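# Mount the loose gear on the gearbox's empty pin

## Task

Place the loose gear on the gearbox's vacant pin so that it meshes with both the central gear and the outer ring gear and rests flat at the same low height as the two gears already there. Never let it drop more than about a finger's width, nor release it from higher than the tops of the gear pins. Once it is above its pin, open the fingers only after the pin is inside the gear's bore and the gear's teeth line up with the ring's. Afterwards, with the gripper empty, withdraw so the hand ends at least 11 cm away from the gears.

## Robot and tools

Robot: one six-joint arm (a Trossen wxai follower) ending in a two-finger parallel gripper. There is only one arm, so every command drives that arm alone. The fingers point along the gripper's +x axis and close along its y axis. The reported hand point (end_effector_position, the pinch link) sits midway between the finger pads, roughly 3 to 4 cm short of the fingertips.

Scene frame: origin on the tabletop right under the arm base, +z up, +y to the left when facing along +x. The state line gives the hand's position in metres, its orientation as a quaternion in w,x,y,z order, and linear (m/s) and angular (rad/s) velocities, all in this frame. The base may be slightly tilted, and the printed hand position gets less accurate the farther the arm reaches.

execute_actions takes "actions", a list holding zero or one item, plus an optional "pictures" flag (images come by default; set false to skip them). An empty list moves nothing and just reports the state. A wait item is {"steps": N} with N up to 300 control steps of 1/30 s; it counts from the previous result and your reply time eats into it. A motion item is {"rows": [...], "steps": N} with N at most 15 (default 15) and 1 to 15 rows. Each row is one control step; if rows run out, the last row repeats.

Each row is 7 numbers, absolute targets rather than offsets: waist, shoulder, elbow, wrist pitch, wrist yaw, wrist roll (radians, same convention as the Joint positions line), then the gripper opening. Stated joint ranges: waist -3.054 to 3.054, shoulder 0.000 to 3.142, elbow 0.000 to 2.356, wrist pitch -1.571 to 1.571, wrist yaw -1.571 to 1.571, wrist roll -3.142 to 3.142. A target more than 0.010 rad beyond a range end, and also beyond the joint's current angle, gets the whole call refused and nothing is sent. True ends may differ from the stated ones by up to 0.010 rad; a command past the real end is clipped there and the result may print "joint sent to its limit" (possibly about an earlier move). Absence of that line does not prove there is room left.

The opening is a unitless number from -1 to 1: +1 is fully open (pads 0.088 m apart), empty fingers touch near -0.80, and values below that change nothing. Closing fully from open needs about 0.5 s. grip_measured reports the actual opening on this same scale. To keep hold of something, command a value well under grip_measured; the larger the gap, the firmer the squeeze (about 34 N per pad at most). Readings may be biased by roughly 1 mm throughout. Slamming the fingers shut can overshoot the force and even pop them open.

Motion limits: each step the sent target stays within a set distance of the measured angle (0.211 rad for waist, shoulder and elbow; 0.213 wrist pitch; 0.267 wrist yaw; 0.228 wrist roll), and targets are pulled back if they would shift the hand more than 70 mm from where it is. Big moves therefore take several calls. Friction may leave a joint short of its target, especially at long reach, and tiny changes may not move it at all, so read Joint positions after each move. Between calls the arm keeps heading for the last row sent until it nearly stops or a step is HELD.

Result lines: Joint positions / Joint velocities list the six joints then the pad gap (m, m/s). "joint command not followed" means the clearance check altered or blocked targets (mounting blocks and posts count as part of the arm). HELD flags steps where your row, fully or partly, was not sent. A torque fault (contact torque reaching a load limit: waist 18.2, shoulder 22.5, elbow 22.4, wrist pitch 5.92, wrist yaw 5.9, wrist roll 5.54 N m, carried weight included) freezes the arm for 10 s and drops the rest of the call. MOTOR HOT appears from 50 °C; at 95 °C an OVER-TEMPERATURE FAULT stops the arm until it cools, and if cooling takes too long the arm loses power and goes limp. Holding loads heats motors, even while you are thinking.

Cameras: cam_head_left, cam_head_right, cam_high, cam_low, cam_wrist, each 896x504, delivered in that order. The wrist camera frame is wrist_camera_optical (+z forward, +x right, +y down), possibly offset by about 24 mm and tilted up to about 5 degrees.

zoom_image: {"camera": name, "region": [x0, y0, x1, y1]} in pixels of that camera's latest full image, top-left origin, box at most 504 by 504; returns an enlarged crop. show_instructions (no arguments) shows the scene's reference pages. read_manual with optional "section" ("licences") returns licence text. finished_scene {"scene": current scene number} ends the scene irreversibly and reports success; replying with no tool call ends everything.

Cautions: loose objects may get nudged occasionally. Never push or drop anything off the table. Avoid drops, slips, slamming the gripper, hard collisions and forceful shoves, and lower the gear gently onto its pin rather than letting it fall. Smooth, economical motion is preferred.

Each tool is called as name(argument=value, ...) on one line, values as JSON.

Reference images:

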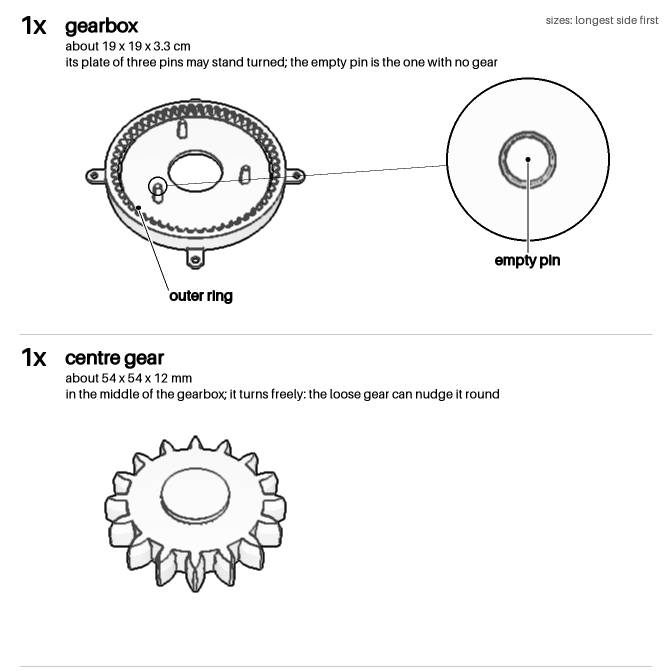

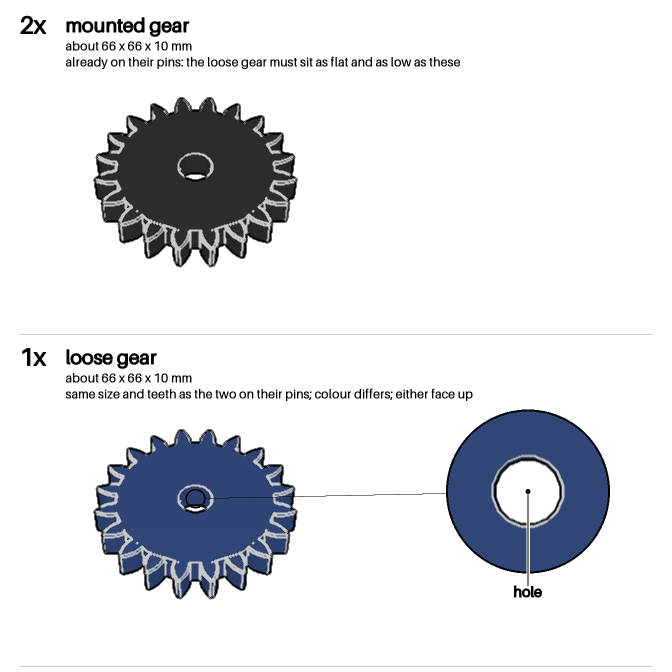

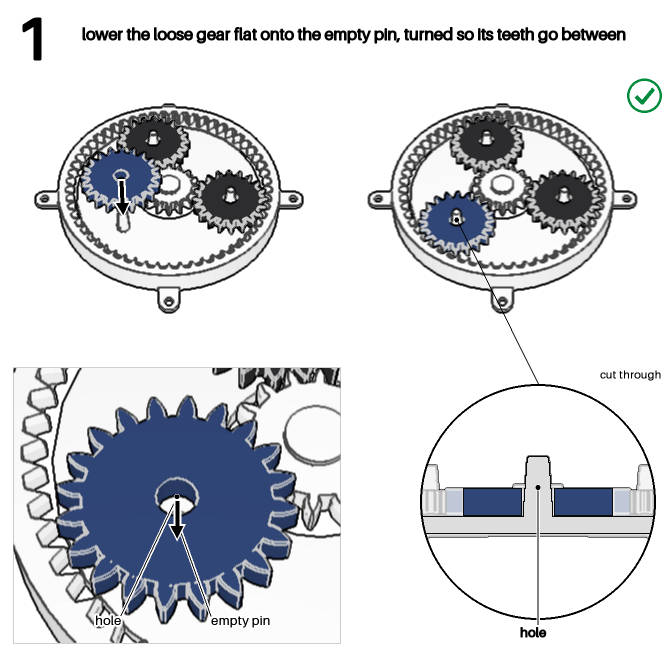

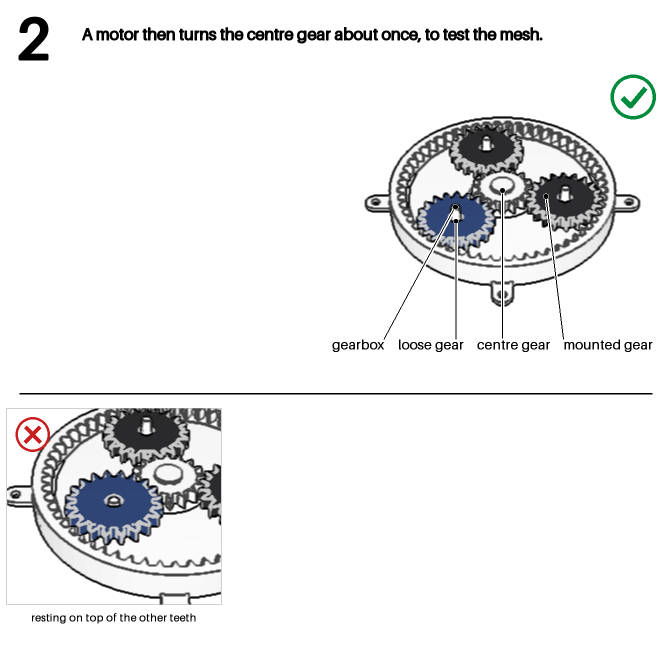

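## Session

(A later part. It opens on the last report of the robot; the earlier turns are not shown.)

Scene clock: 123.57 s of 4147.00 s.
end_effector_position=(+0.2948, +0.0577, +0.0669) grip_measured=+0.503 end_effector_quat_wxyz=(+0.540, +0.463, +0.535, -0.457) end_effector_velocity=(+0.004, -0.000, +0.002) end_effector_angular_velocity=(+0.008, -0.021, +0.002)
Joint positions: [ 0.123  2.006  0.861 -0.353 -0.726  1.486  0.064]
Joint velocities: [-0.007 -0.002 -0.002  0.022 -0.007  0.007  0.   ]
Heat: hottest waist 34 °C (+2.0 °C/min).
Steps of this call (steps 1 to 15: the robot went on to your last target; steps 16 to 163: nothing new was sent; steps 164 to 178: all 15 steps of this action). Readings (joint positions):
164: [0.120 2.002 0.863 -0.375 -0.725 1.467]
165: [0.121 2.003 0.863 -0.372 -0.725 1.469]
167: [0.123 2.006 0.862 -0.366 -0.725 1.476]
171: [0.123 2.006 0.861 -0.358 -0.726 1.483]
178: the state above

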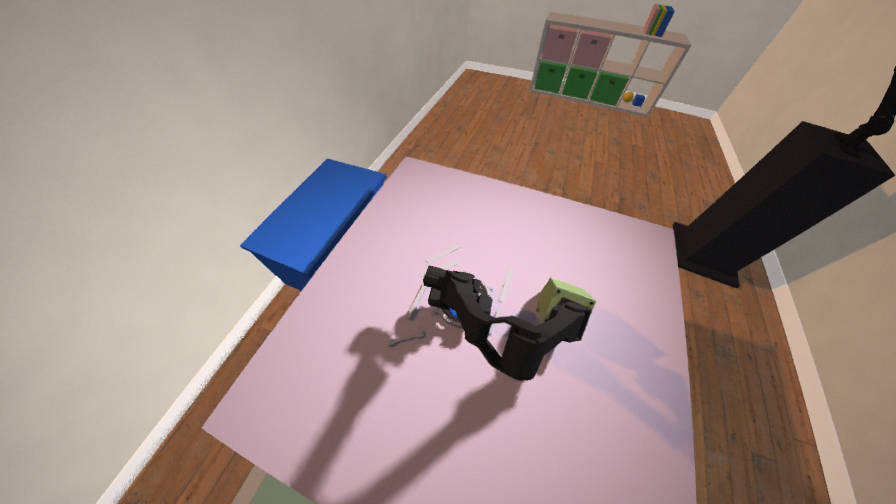

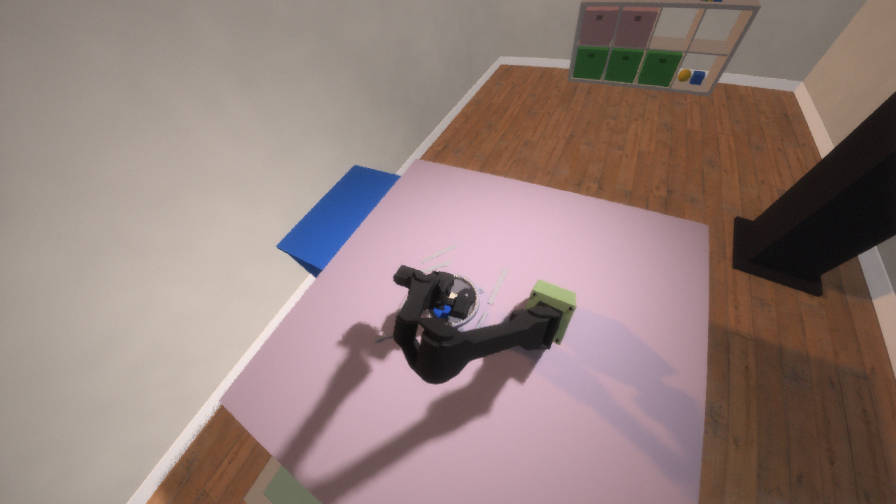

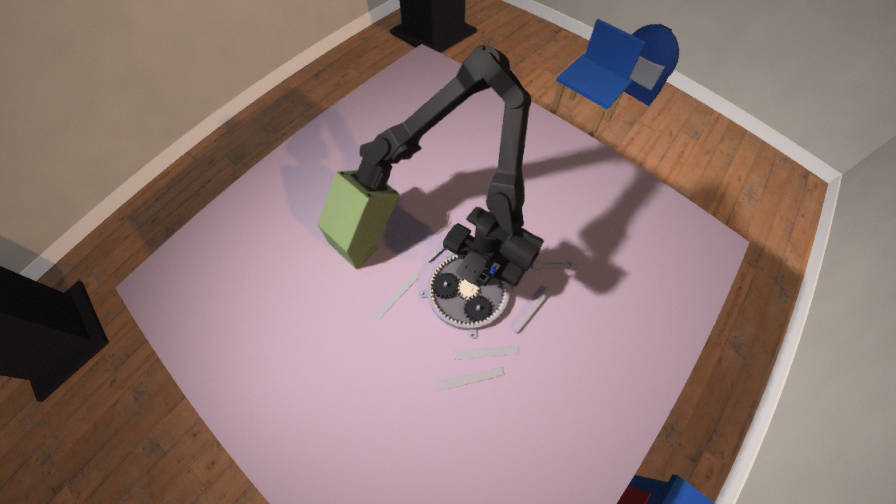

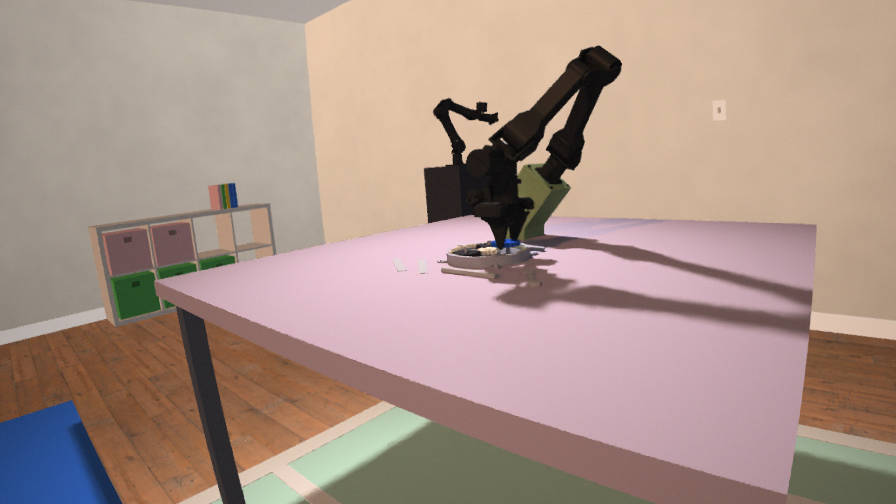

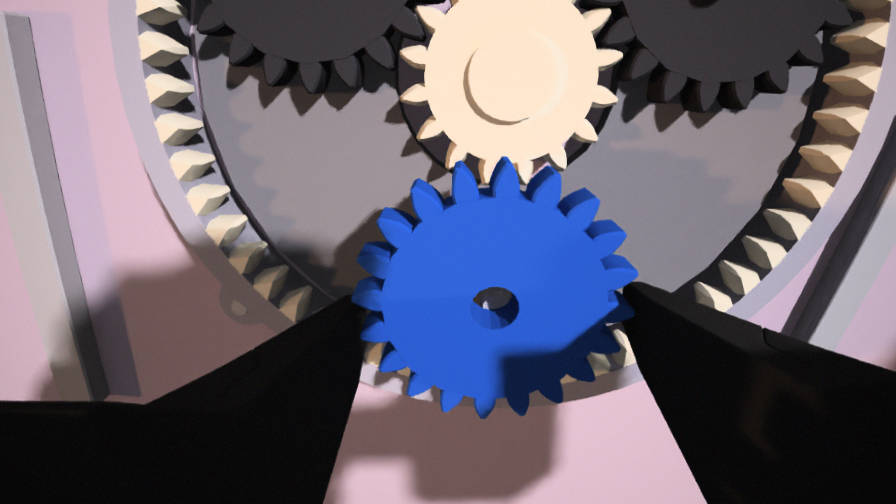

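execute_actions(actions=[{"rows":[[0.14,2.036,0.852,-0.343,-0.726,1.495,0.15]]}])

zoom_image(camera="cam_wrist", region=[346,130,646,430])

zoom_image(camera="cam_low", region=[440,210,560,275])

Scene clock: 132.00 s of 4147.00 s.
end_effector_position=(+0.2958, +0.0576, +0.0662) grip_measured=+0.503 end_effector_quat_wxyz=(+0.540, +0.465, +0.534, -0.456) end_effector_velocity=(+0.001, +0.001, +0.001) end_effector_angular_velocity=(+0.007, -0.007, +0.010)
Joint positions: [ 0.123  2.009  0.861 -0.344 -0.728  1.491  0.064]
Joint velocities: [-0.002 -0.002 -0.002  0.007 -0.007 -0.007 -0.001]
Heat: hottest waist 33 °C (+1.0 °C/min).
Steps of this call (steps 1 to 15: the robot went on to your last target; steps 16 to 238: nothing new was sent; steps 239 to 253: all 15 steps of this action). Readings (joint positions):
239: [0.123 2.008 0.861 -0.350 -0.727 1.487]
240: [0.123 2.008 0.861 -0.349 -0.727 1.488]
242: [0.123 2.008 0.861 -0.348 -0.727 1.489]
246: [0.123 2.009 0.861 -0.346 -0.727 1.491]
253: the state above

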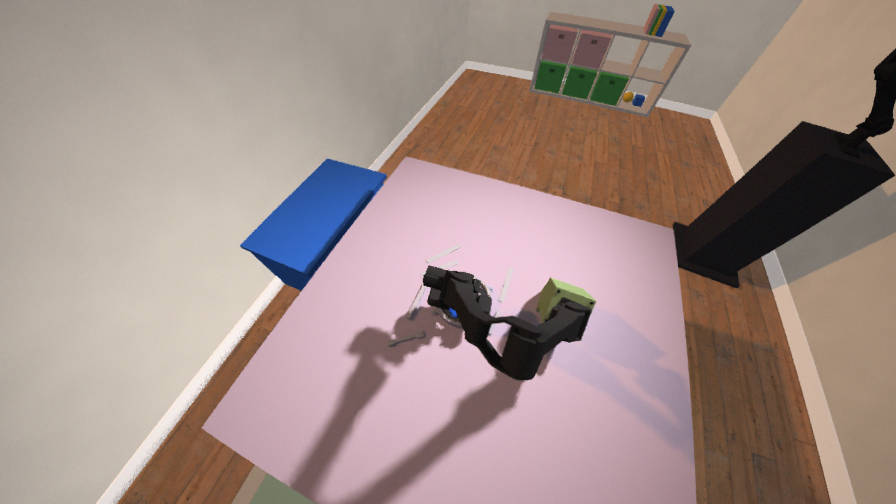

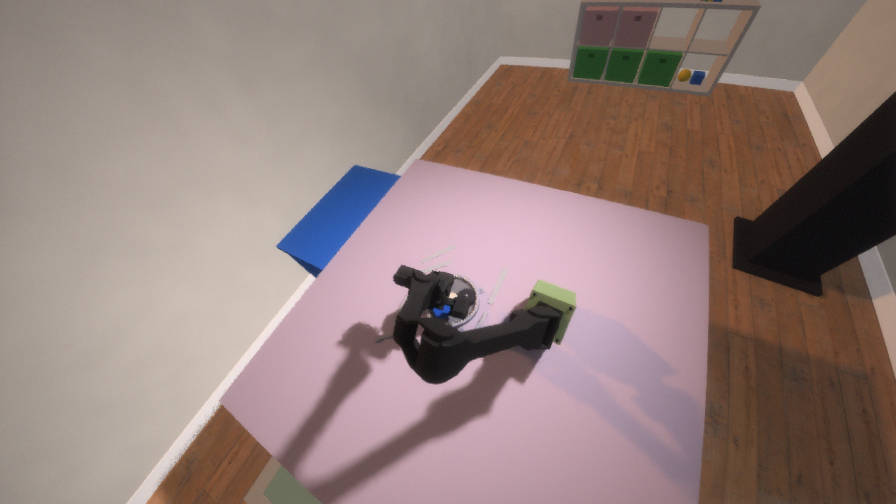

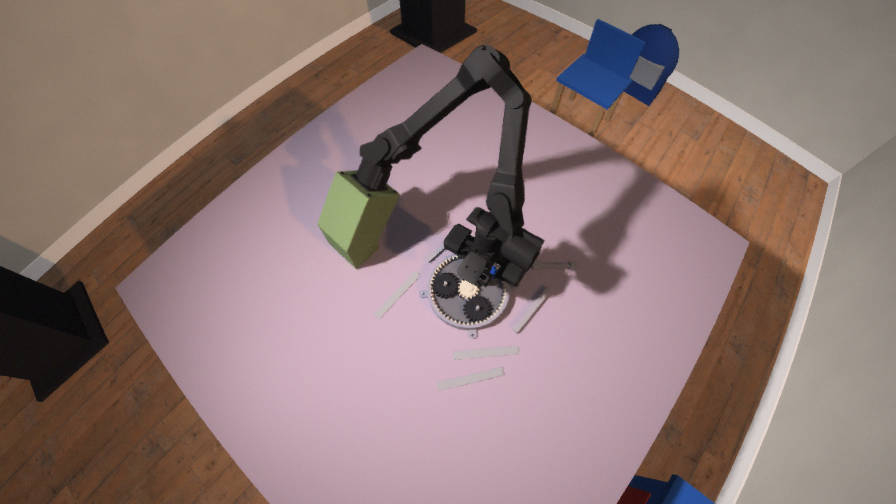

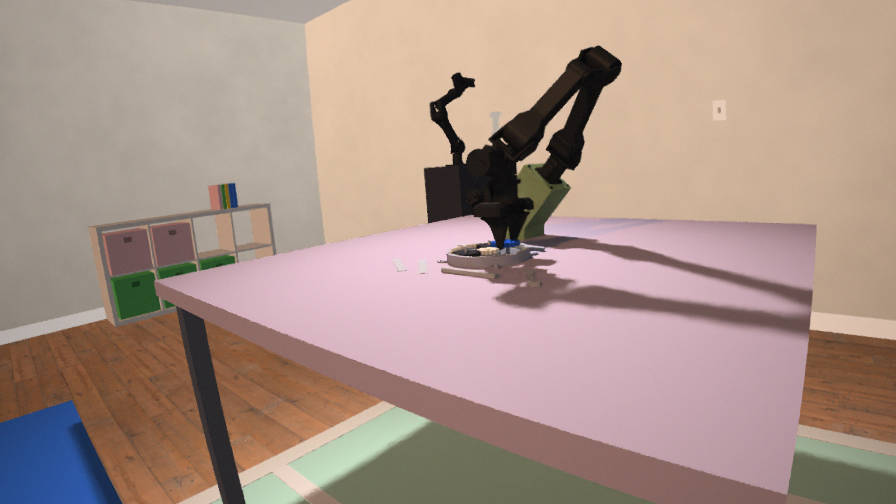

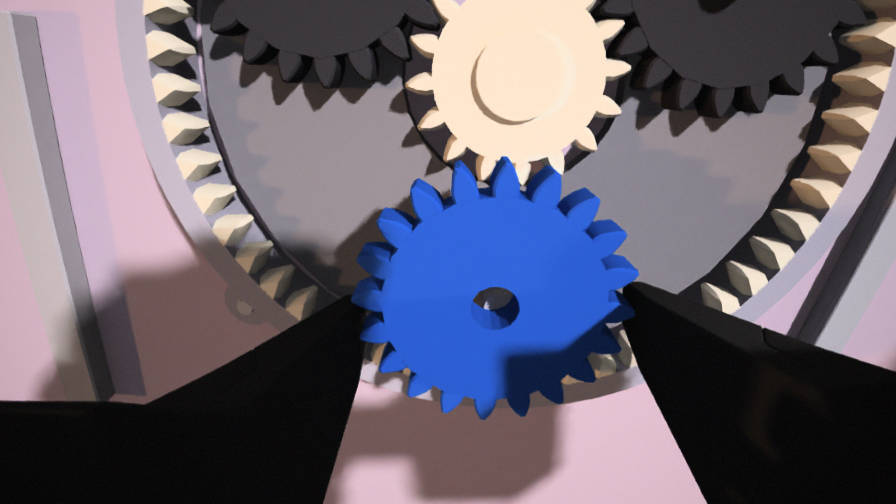

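Region (346, 130, 646, 430) of cam_wrist's 896x504 image, scaled by 1.680, with more detail than that image has.

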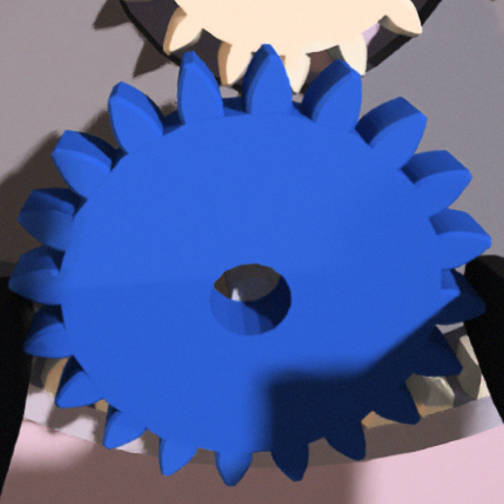

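Region (440, 210, 560, 275) of cam_low's 896x504 image, scaled by 4.200, with more detail than that image has; it fills the top 273 rows of this view, and the rest is white.

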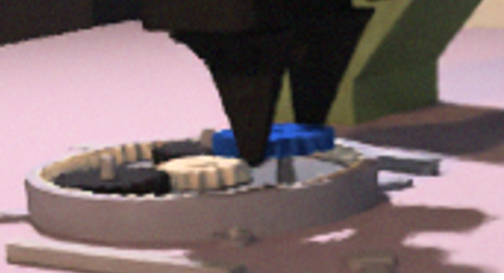

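execute_actions(actions=[{"rows":[[0.112,1.985,0.87,-0.385,-0.726,1.463,0.15]]}])

zoom_image(camera="cam_wrist", region=[346,130,646,430])

zoom_image(camera="cam_low", region=[440,210,560,275])

Scene clock: 138.17 s of 4147.00 s.
end_effector_position=(+0.2917, +0.0583, +0.0693) grip_measured=+0.503 end_effector_quat_wxyz=(+0.536, +0.460, +0.539, -0.459) end_effector_velocity=(-0.000, -0.002, +0.003) end_effector_angular_velocity=(-0.008, -0.003, +0.000)
Joint positions: [ 0.118  2.     0.863 -0.383 -0.729  1.468  0.064]
Joint velocities: [-0.007 -0.007 -0.002 -0.007  0.007 -0.007 -0.   ]
Heat: hottest waist 33 °C (+1.0 °C/min).
Steps of this call (steps 1 to 15: the robot went on to your last target; steps 16 to 170: nothing new was sent; steps 171 to 185: all 15 steps of this action). Readings (joint positions):
171: [0.123 2.010 0.861 -0.345 -0.728 1.491]
172: [0.123 2.009 0.863 -0.353 -0.728 1.487]
174: [0.122 2.008 0.863 -0.368 -0.729 1.479]
178: [0.121 2.005 0.863 -0.378 -0.729 1.472]
185: the state above

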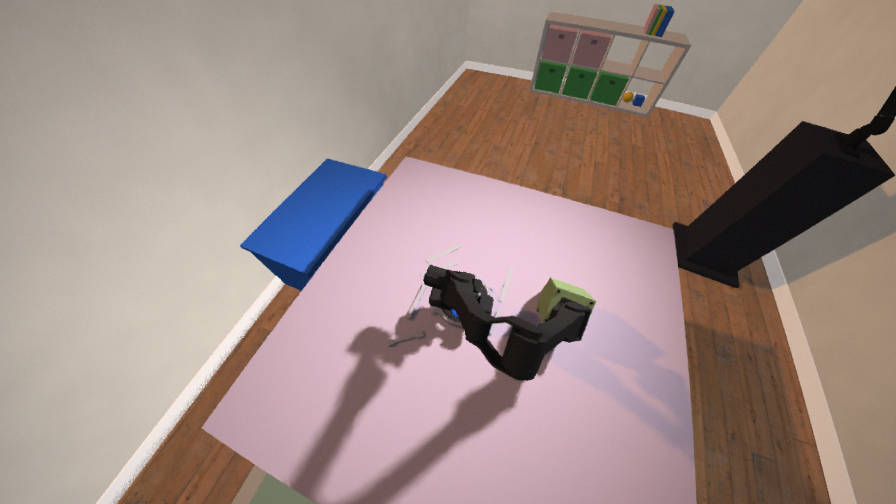

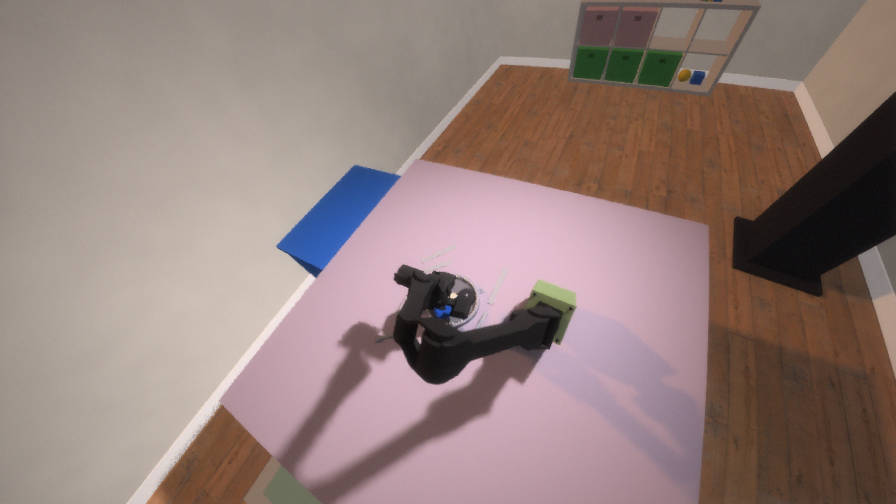

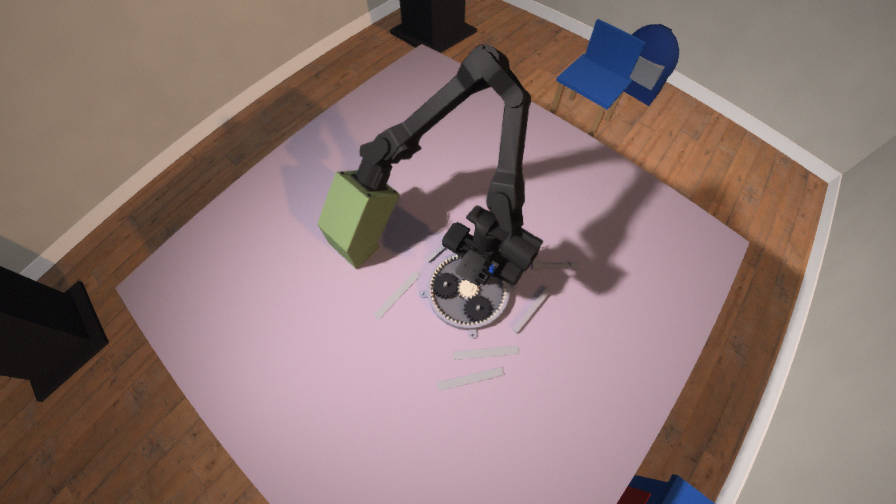

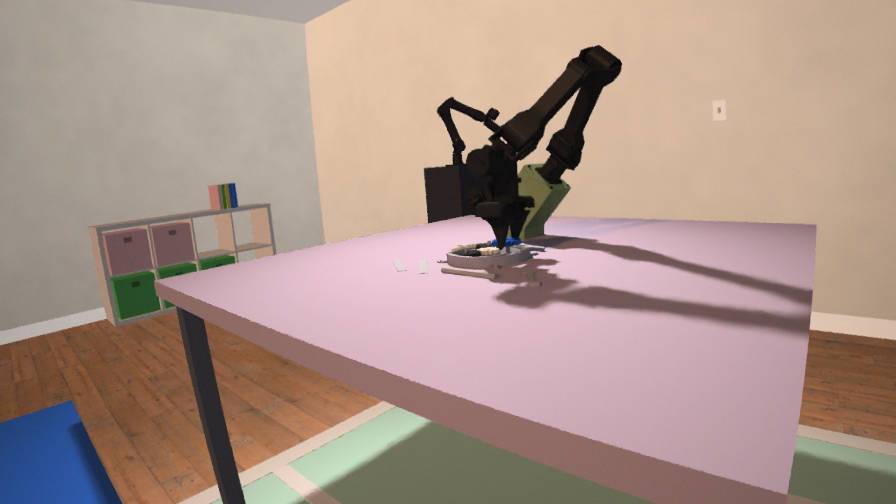

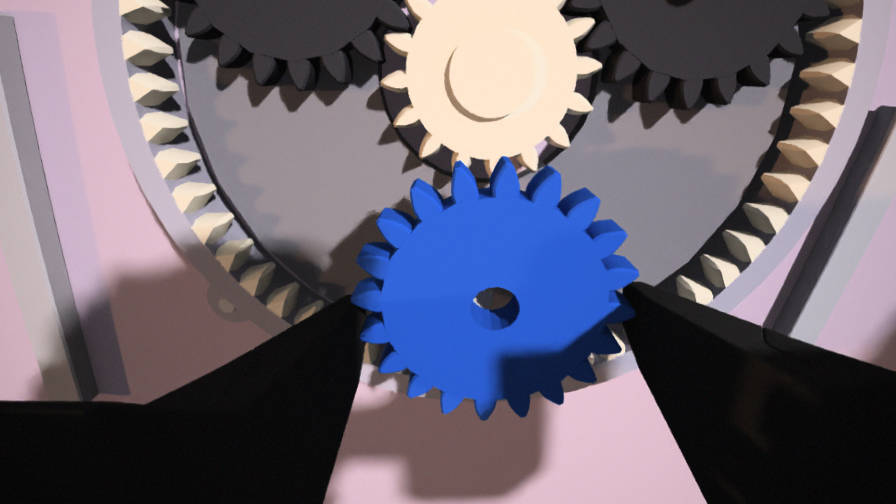

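Region (346, 130, 646, 430) of cam_wrist's 896x504 image, scaled by 1.680, with more detail than that image has.

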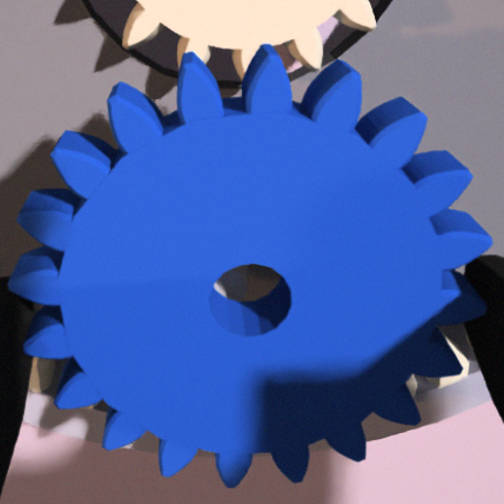

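Region (440, 210, 560, 275) of cam_low's 896x504 image, scaled by 4.200, with more detail than that image has; it fills the top 273 rows of this view, and the rest is white.

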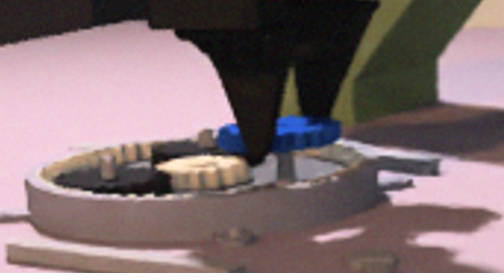

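execute_actions(actions=[{"rows":[[0.133,2.0,0.884,-0.39,-0.726,1.478,0.15]]}])

zoom_image(camera="cam_wrist", region=[346,130,646,430])

zoom_image(camera="cam_low", region=[440,210,560,275])

Scene clock: 155.53 s of 4147.00 s.
end_effector_position=(+0.2944, +0.0633, +0.0687) grip_measured=+0.503 end_effector_quat_wxyz=(+0.538, +0.457, +0.542, -0.456) end_effector_velocity=(-0.000, +0.000, +0.000) end_effector_angular_velocity=(-0.007, +0.003, +0.008)
Joint positions: [ 0.132  1.997  0.876 -0.389 -0.728  1.473  0.064]
Joint velocities: [ 0.002 -0.002  0.002 -0.007  0.007 -0.007  0.   ]
Heat: hottest waist 35 °C (+2.0 °C/min).
Steps of this call (steps 1 to 15: the robot went on to your last target; steps 16 to 506: nothing new was sent; steps 507 to 521: all 15 steps of this action). Readings (joint positions):
507: [0.118 1.997 0.865 -0.385 -0.728 1.467]
508: [0.119 1.997 0.867 -0.386 -0.728 1.467]
510: [0.125 1.997 0.871 -0.387 -0.728 1.468]
514: [0.131 1.997 0.876 -0.388 -0.728 1.472]
521: the state above

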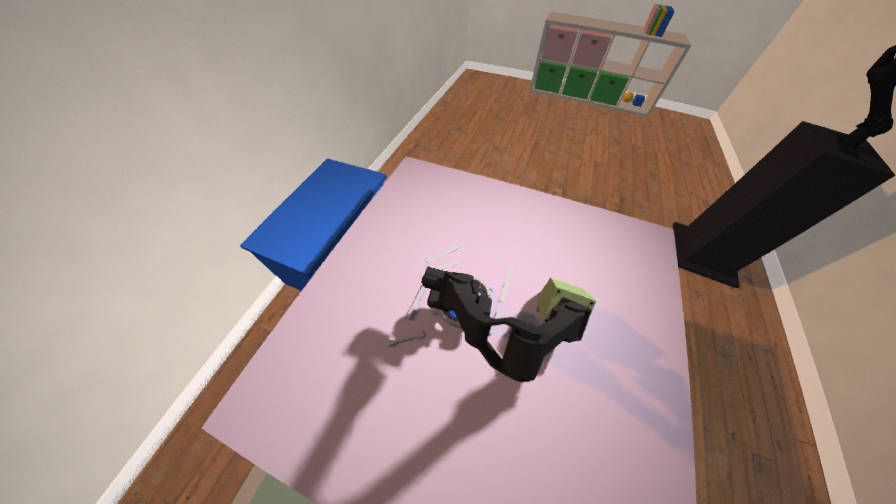

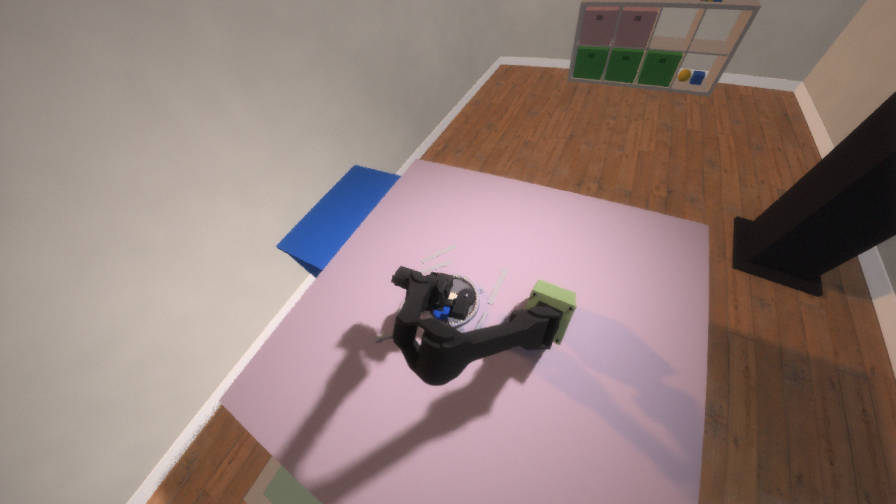

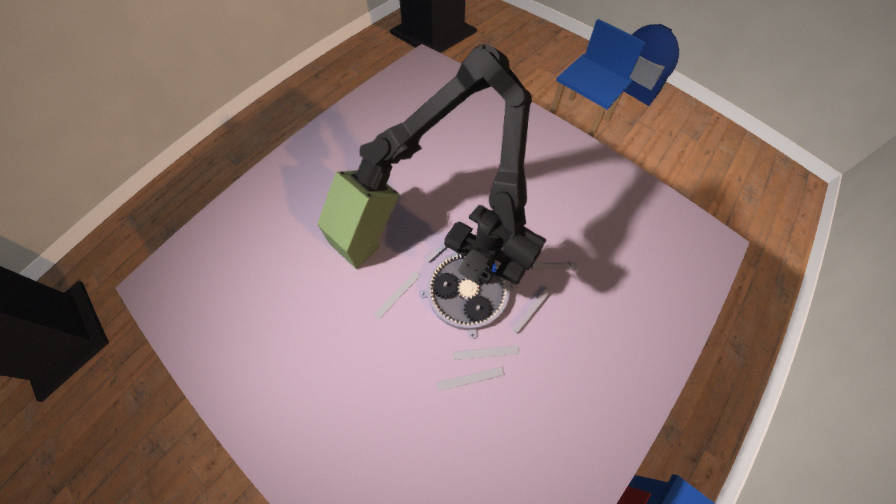

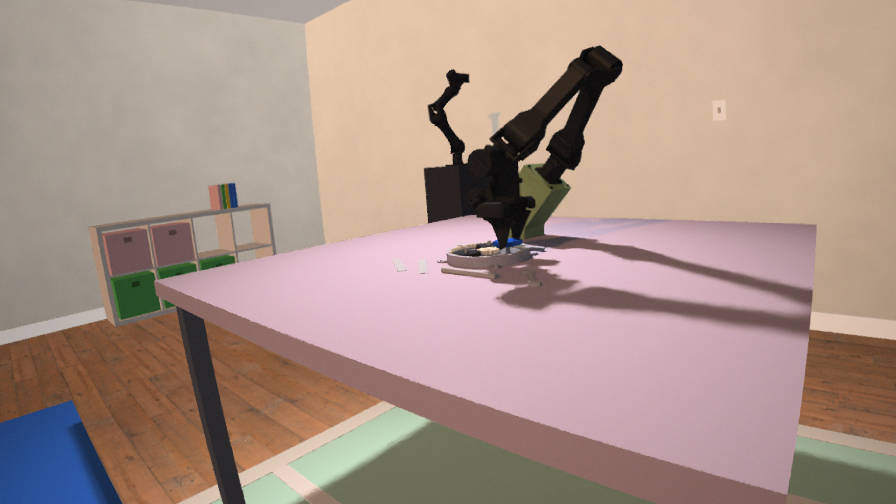

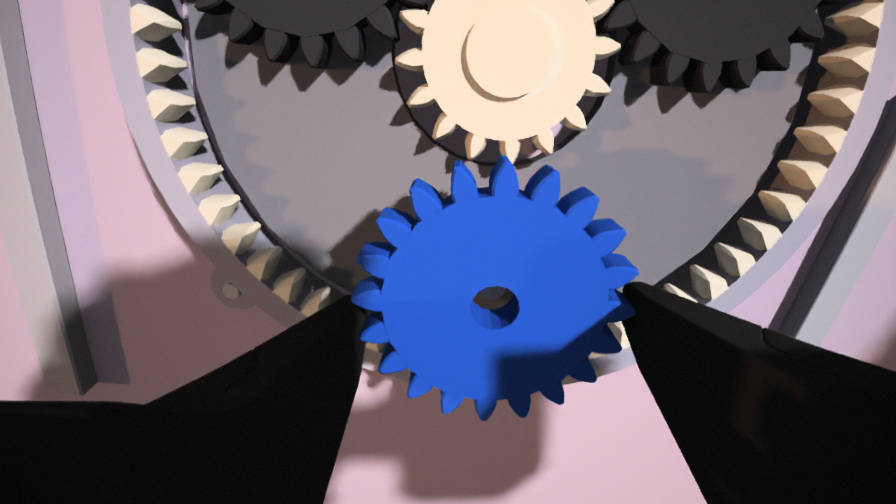

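Region (346, 130, 646, 430) of cam_wrist's 896x504 image, scaled by 1.680, with more detail than that image has.

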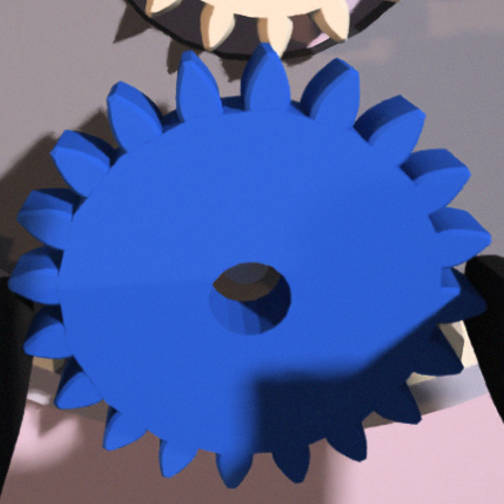

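Region (440, 210, 560, 275) of cam_low's 896x504 image, scaled by 4.200, with more detail than that image has; it fills the top 273 rows of this view, and the rest is white.

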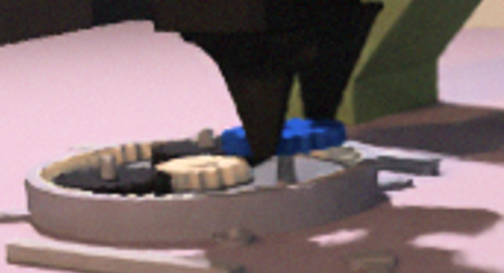

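execute_actions(actions=[{"rows":[[0.138,2.01,0.874,-0.38,-0.726,1.483,0.15],[0.138,2.01,0.874,-0.38,-0.726,1.483,0.15],[0.142,2.015,0.872,-0.372,-0.726,1.488,0.15],[0.142,2.015,0.872,-0.372,-0.726,1.488,0.15],[0.146,2.02,0.87,-0.364,-0.726,1.493,0.15],[0.146,2.02,0.87,-0.364,-0.726,1.493,0.15],[0.151,2.026,0.868,-0.355,-0.726,1.5,0.15]]}])

zoom_image(camera="cam_wrist", region=[346,130,646,430])

zoom_image(camera="cam_low", region=[440,210,560,275])

Scene clock: 161.90 s of 4147.00 s.
end_effector_position=(+0.2939, +0.0636, +0.0611) grip_measured=+0.503 end_effector_quat_wxyz=(+0.536, +0.456, +0.543, -0.458) end_effector_velocity=(+0.001, +0.002, -0.001) end_effector_angular_velocity=(+0.022, -0.002, +0.007)
Joint positions: [ 0.15   2.015  0.873 -0.358 -0.728  1.494  0.064]
Joint velocities: [-0.002  0.007  0.002  0.007 -0.022 -0.007 -0.   ]
Heat: hottest waist 35 °C (+2.0 °C/min).
Steps of this call (steps 1 to 15: the robot went on to your last target; steps 16 to 176: nothing new was sent; steps 177 to 191: all 15 steps of this action). Readings (joint positions):
177: [0.133 1.997 0.877 -0.389 -0.728 1.475]
178: [0.134 1.997 0.877 -0.388 -0.728 1.476]
180: [0.136 1.999 0.877 -0.382 -0.728 1.479]
184: [0.144 2.007 0.876 -0.368 -0.728 1.488]
191: the state above

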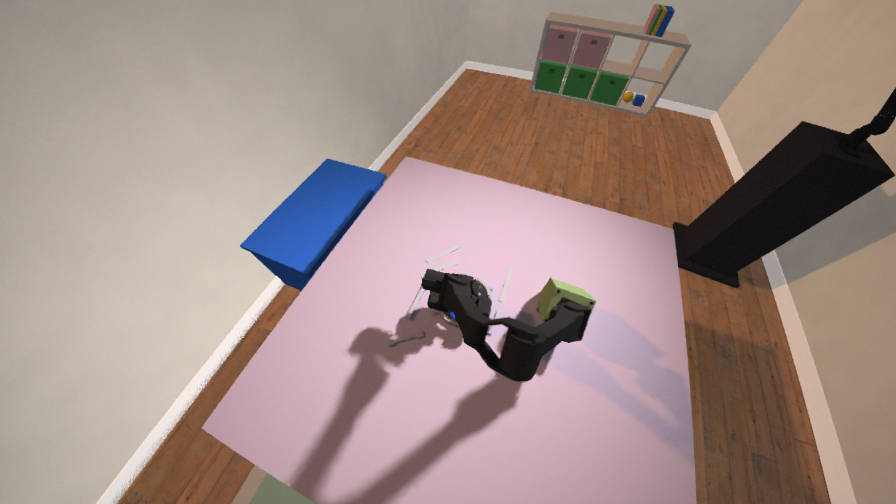

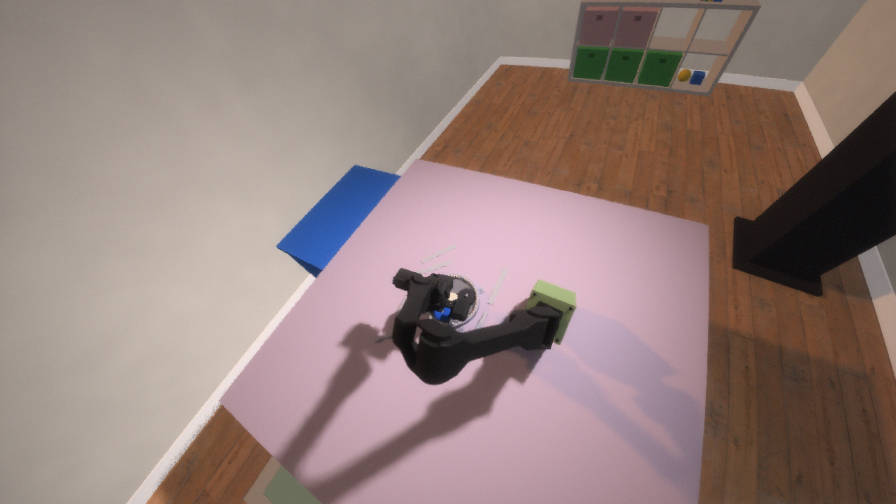

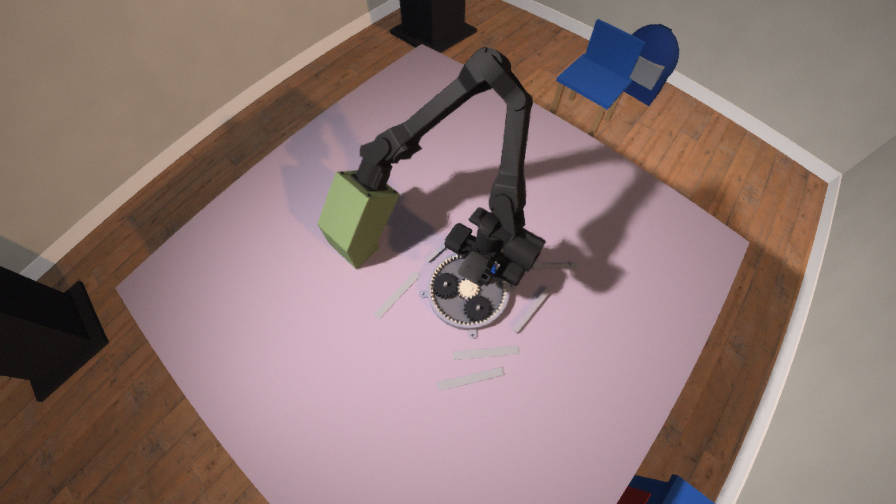

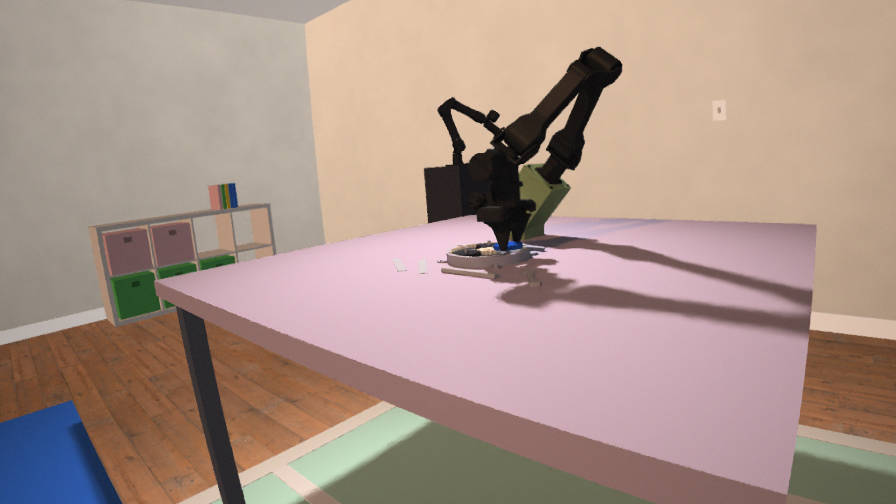

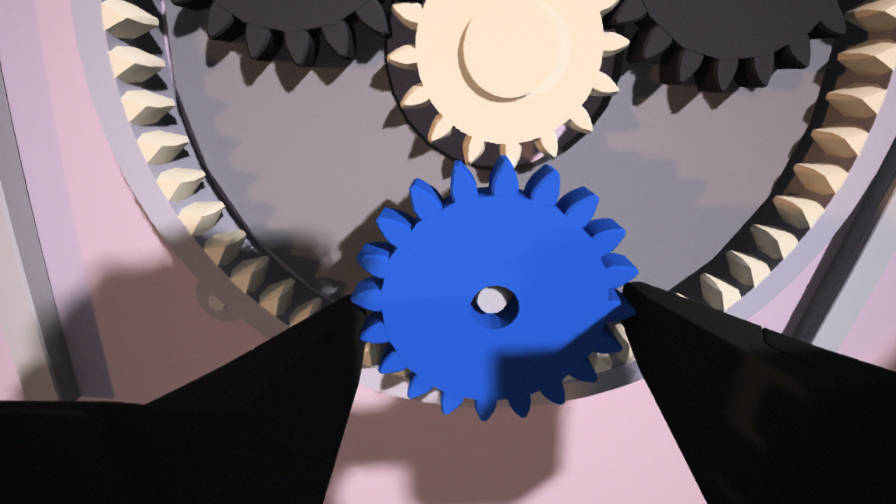

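Region (346, 130, 646, 430) of cam_wrist's 896x504 image, scaled by 1.680, with more detail than that image has.

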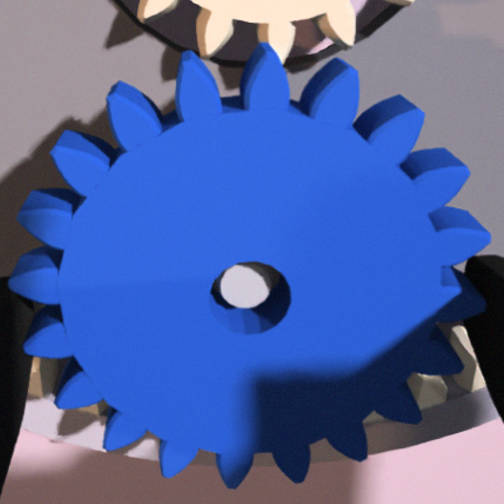

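Region (440, 210, 560, 275) of cam_low's 896x504 image, scaled by 4.200, with more detail than that image has; it fills the top 273 rows of this view, and the rest is white.

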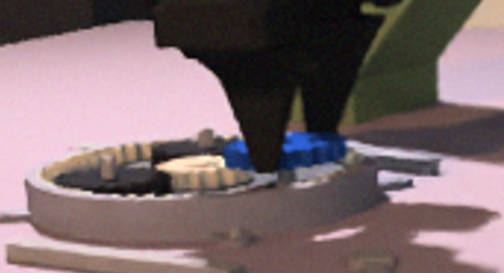

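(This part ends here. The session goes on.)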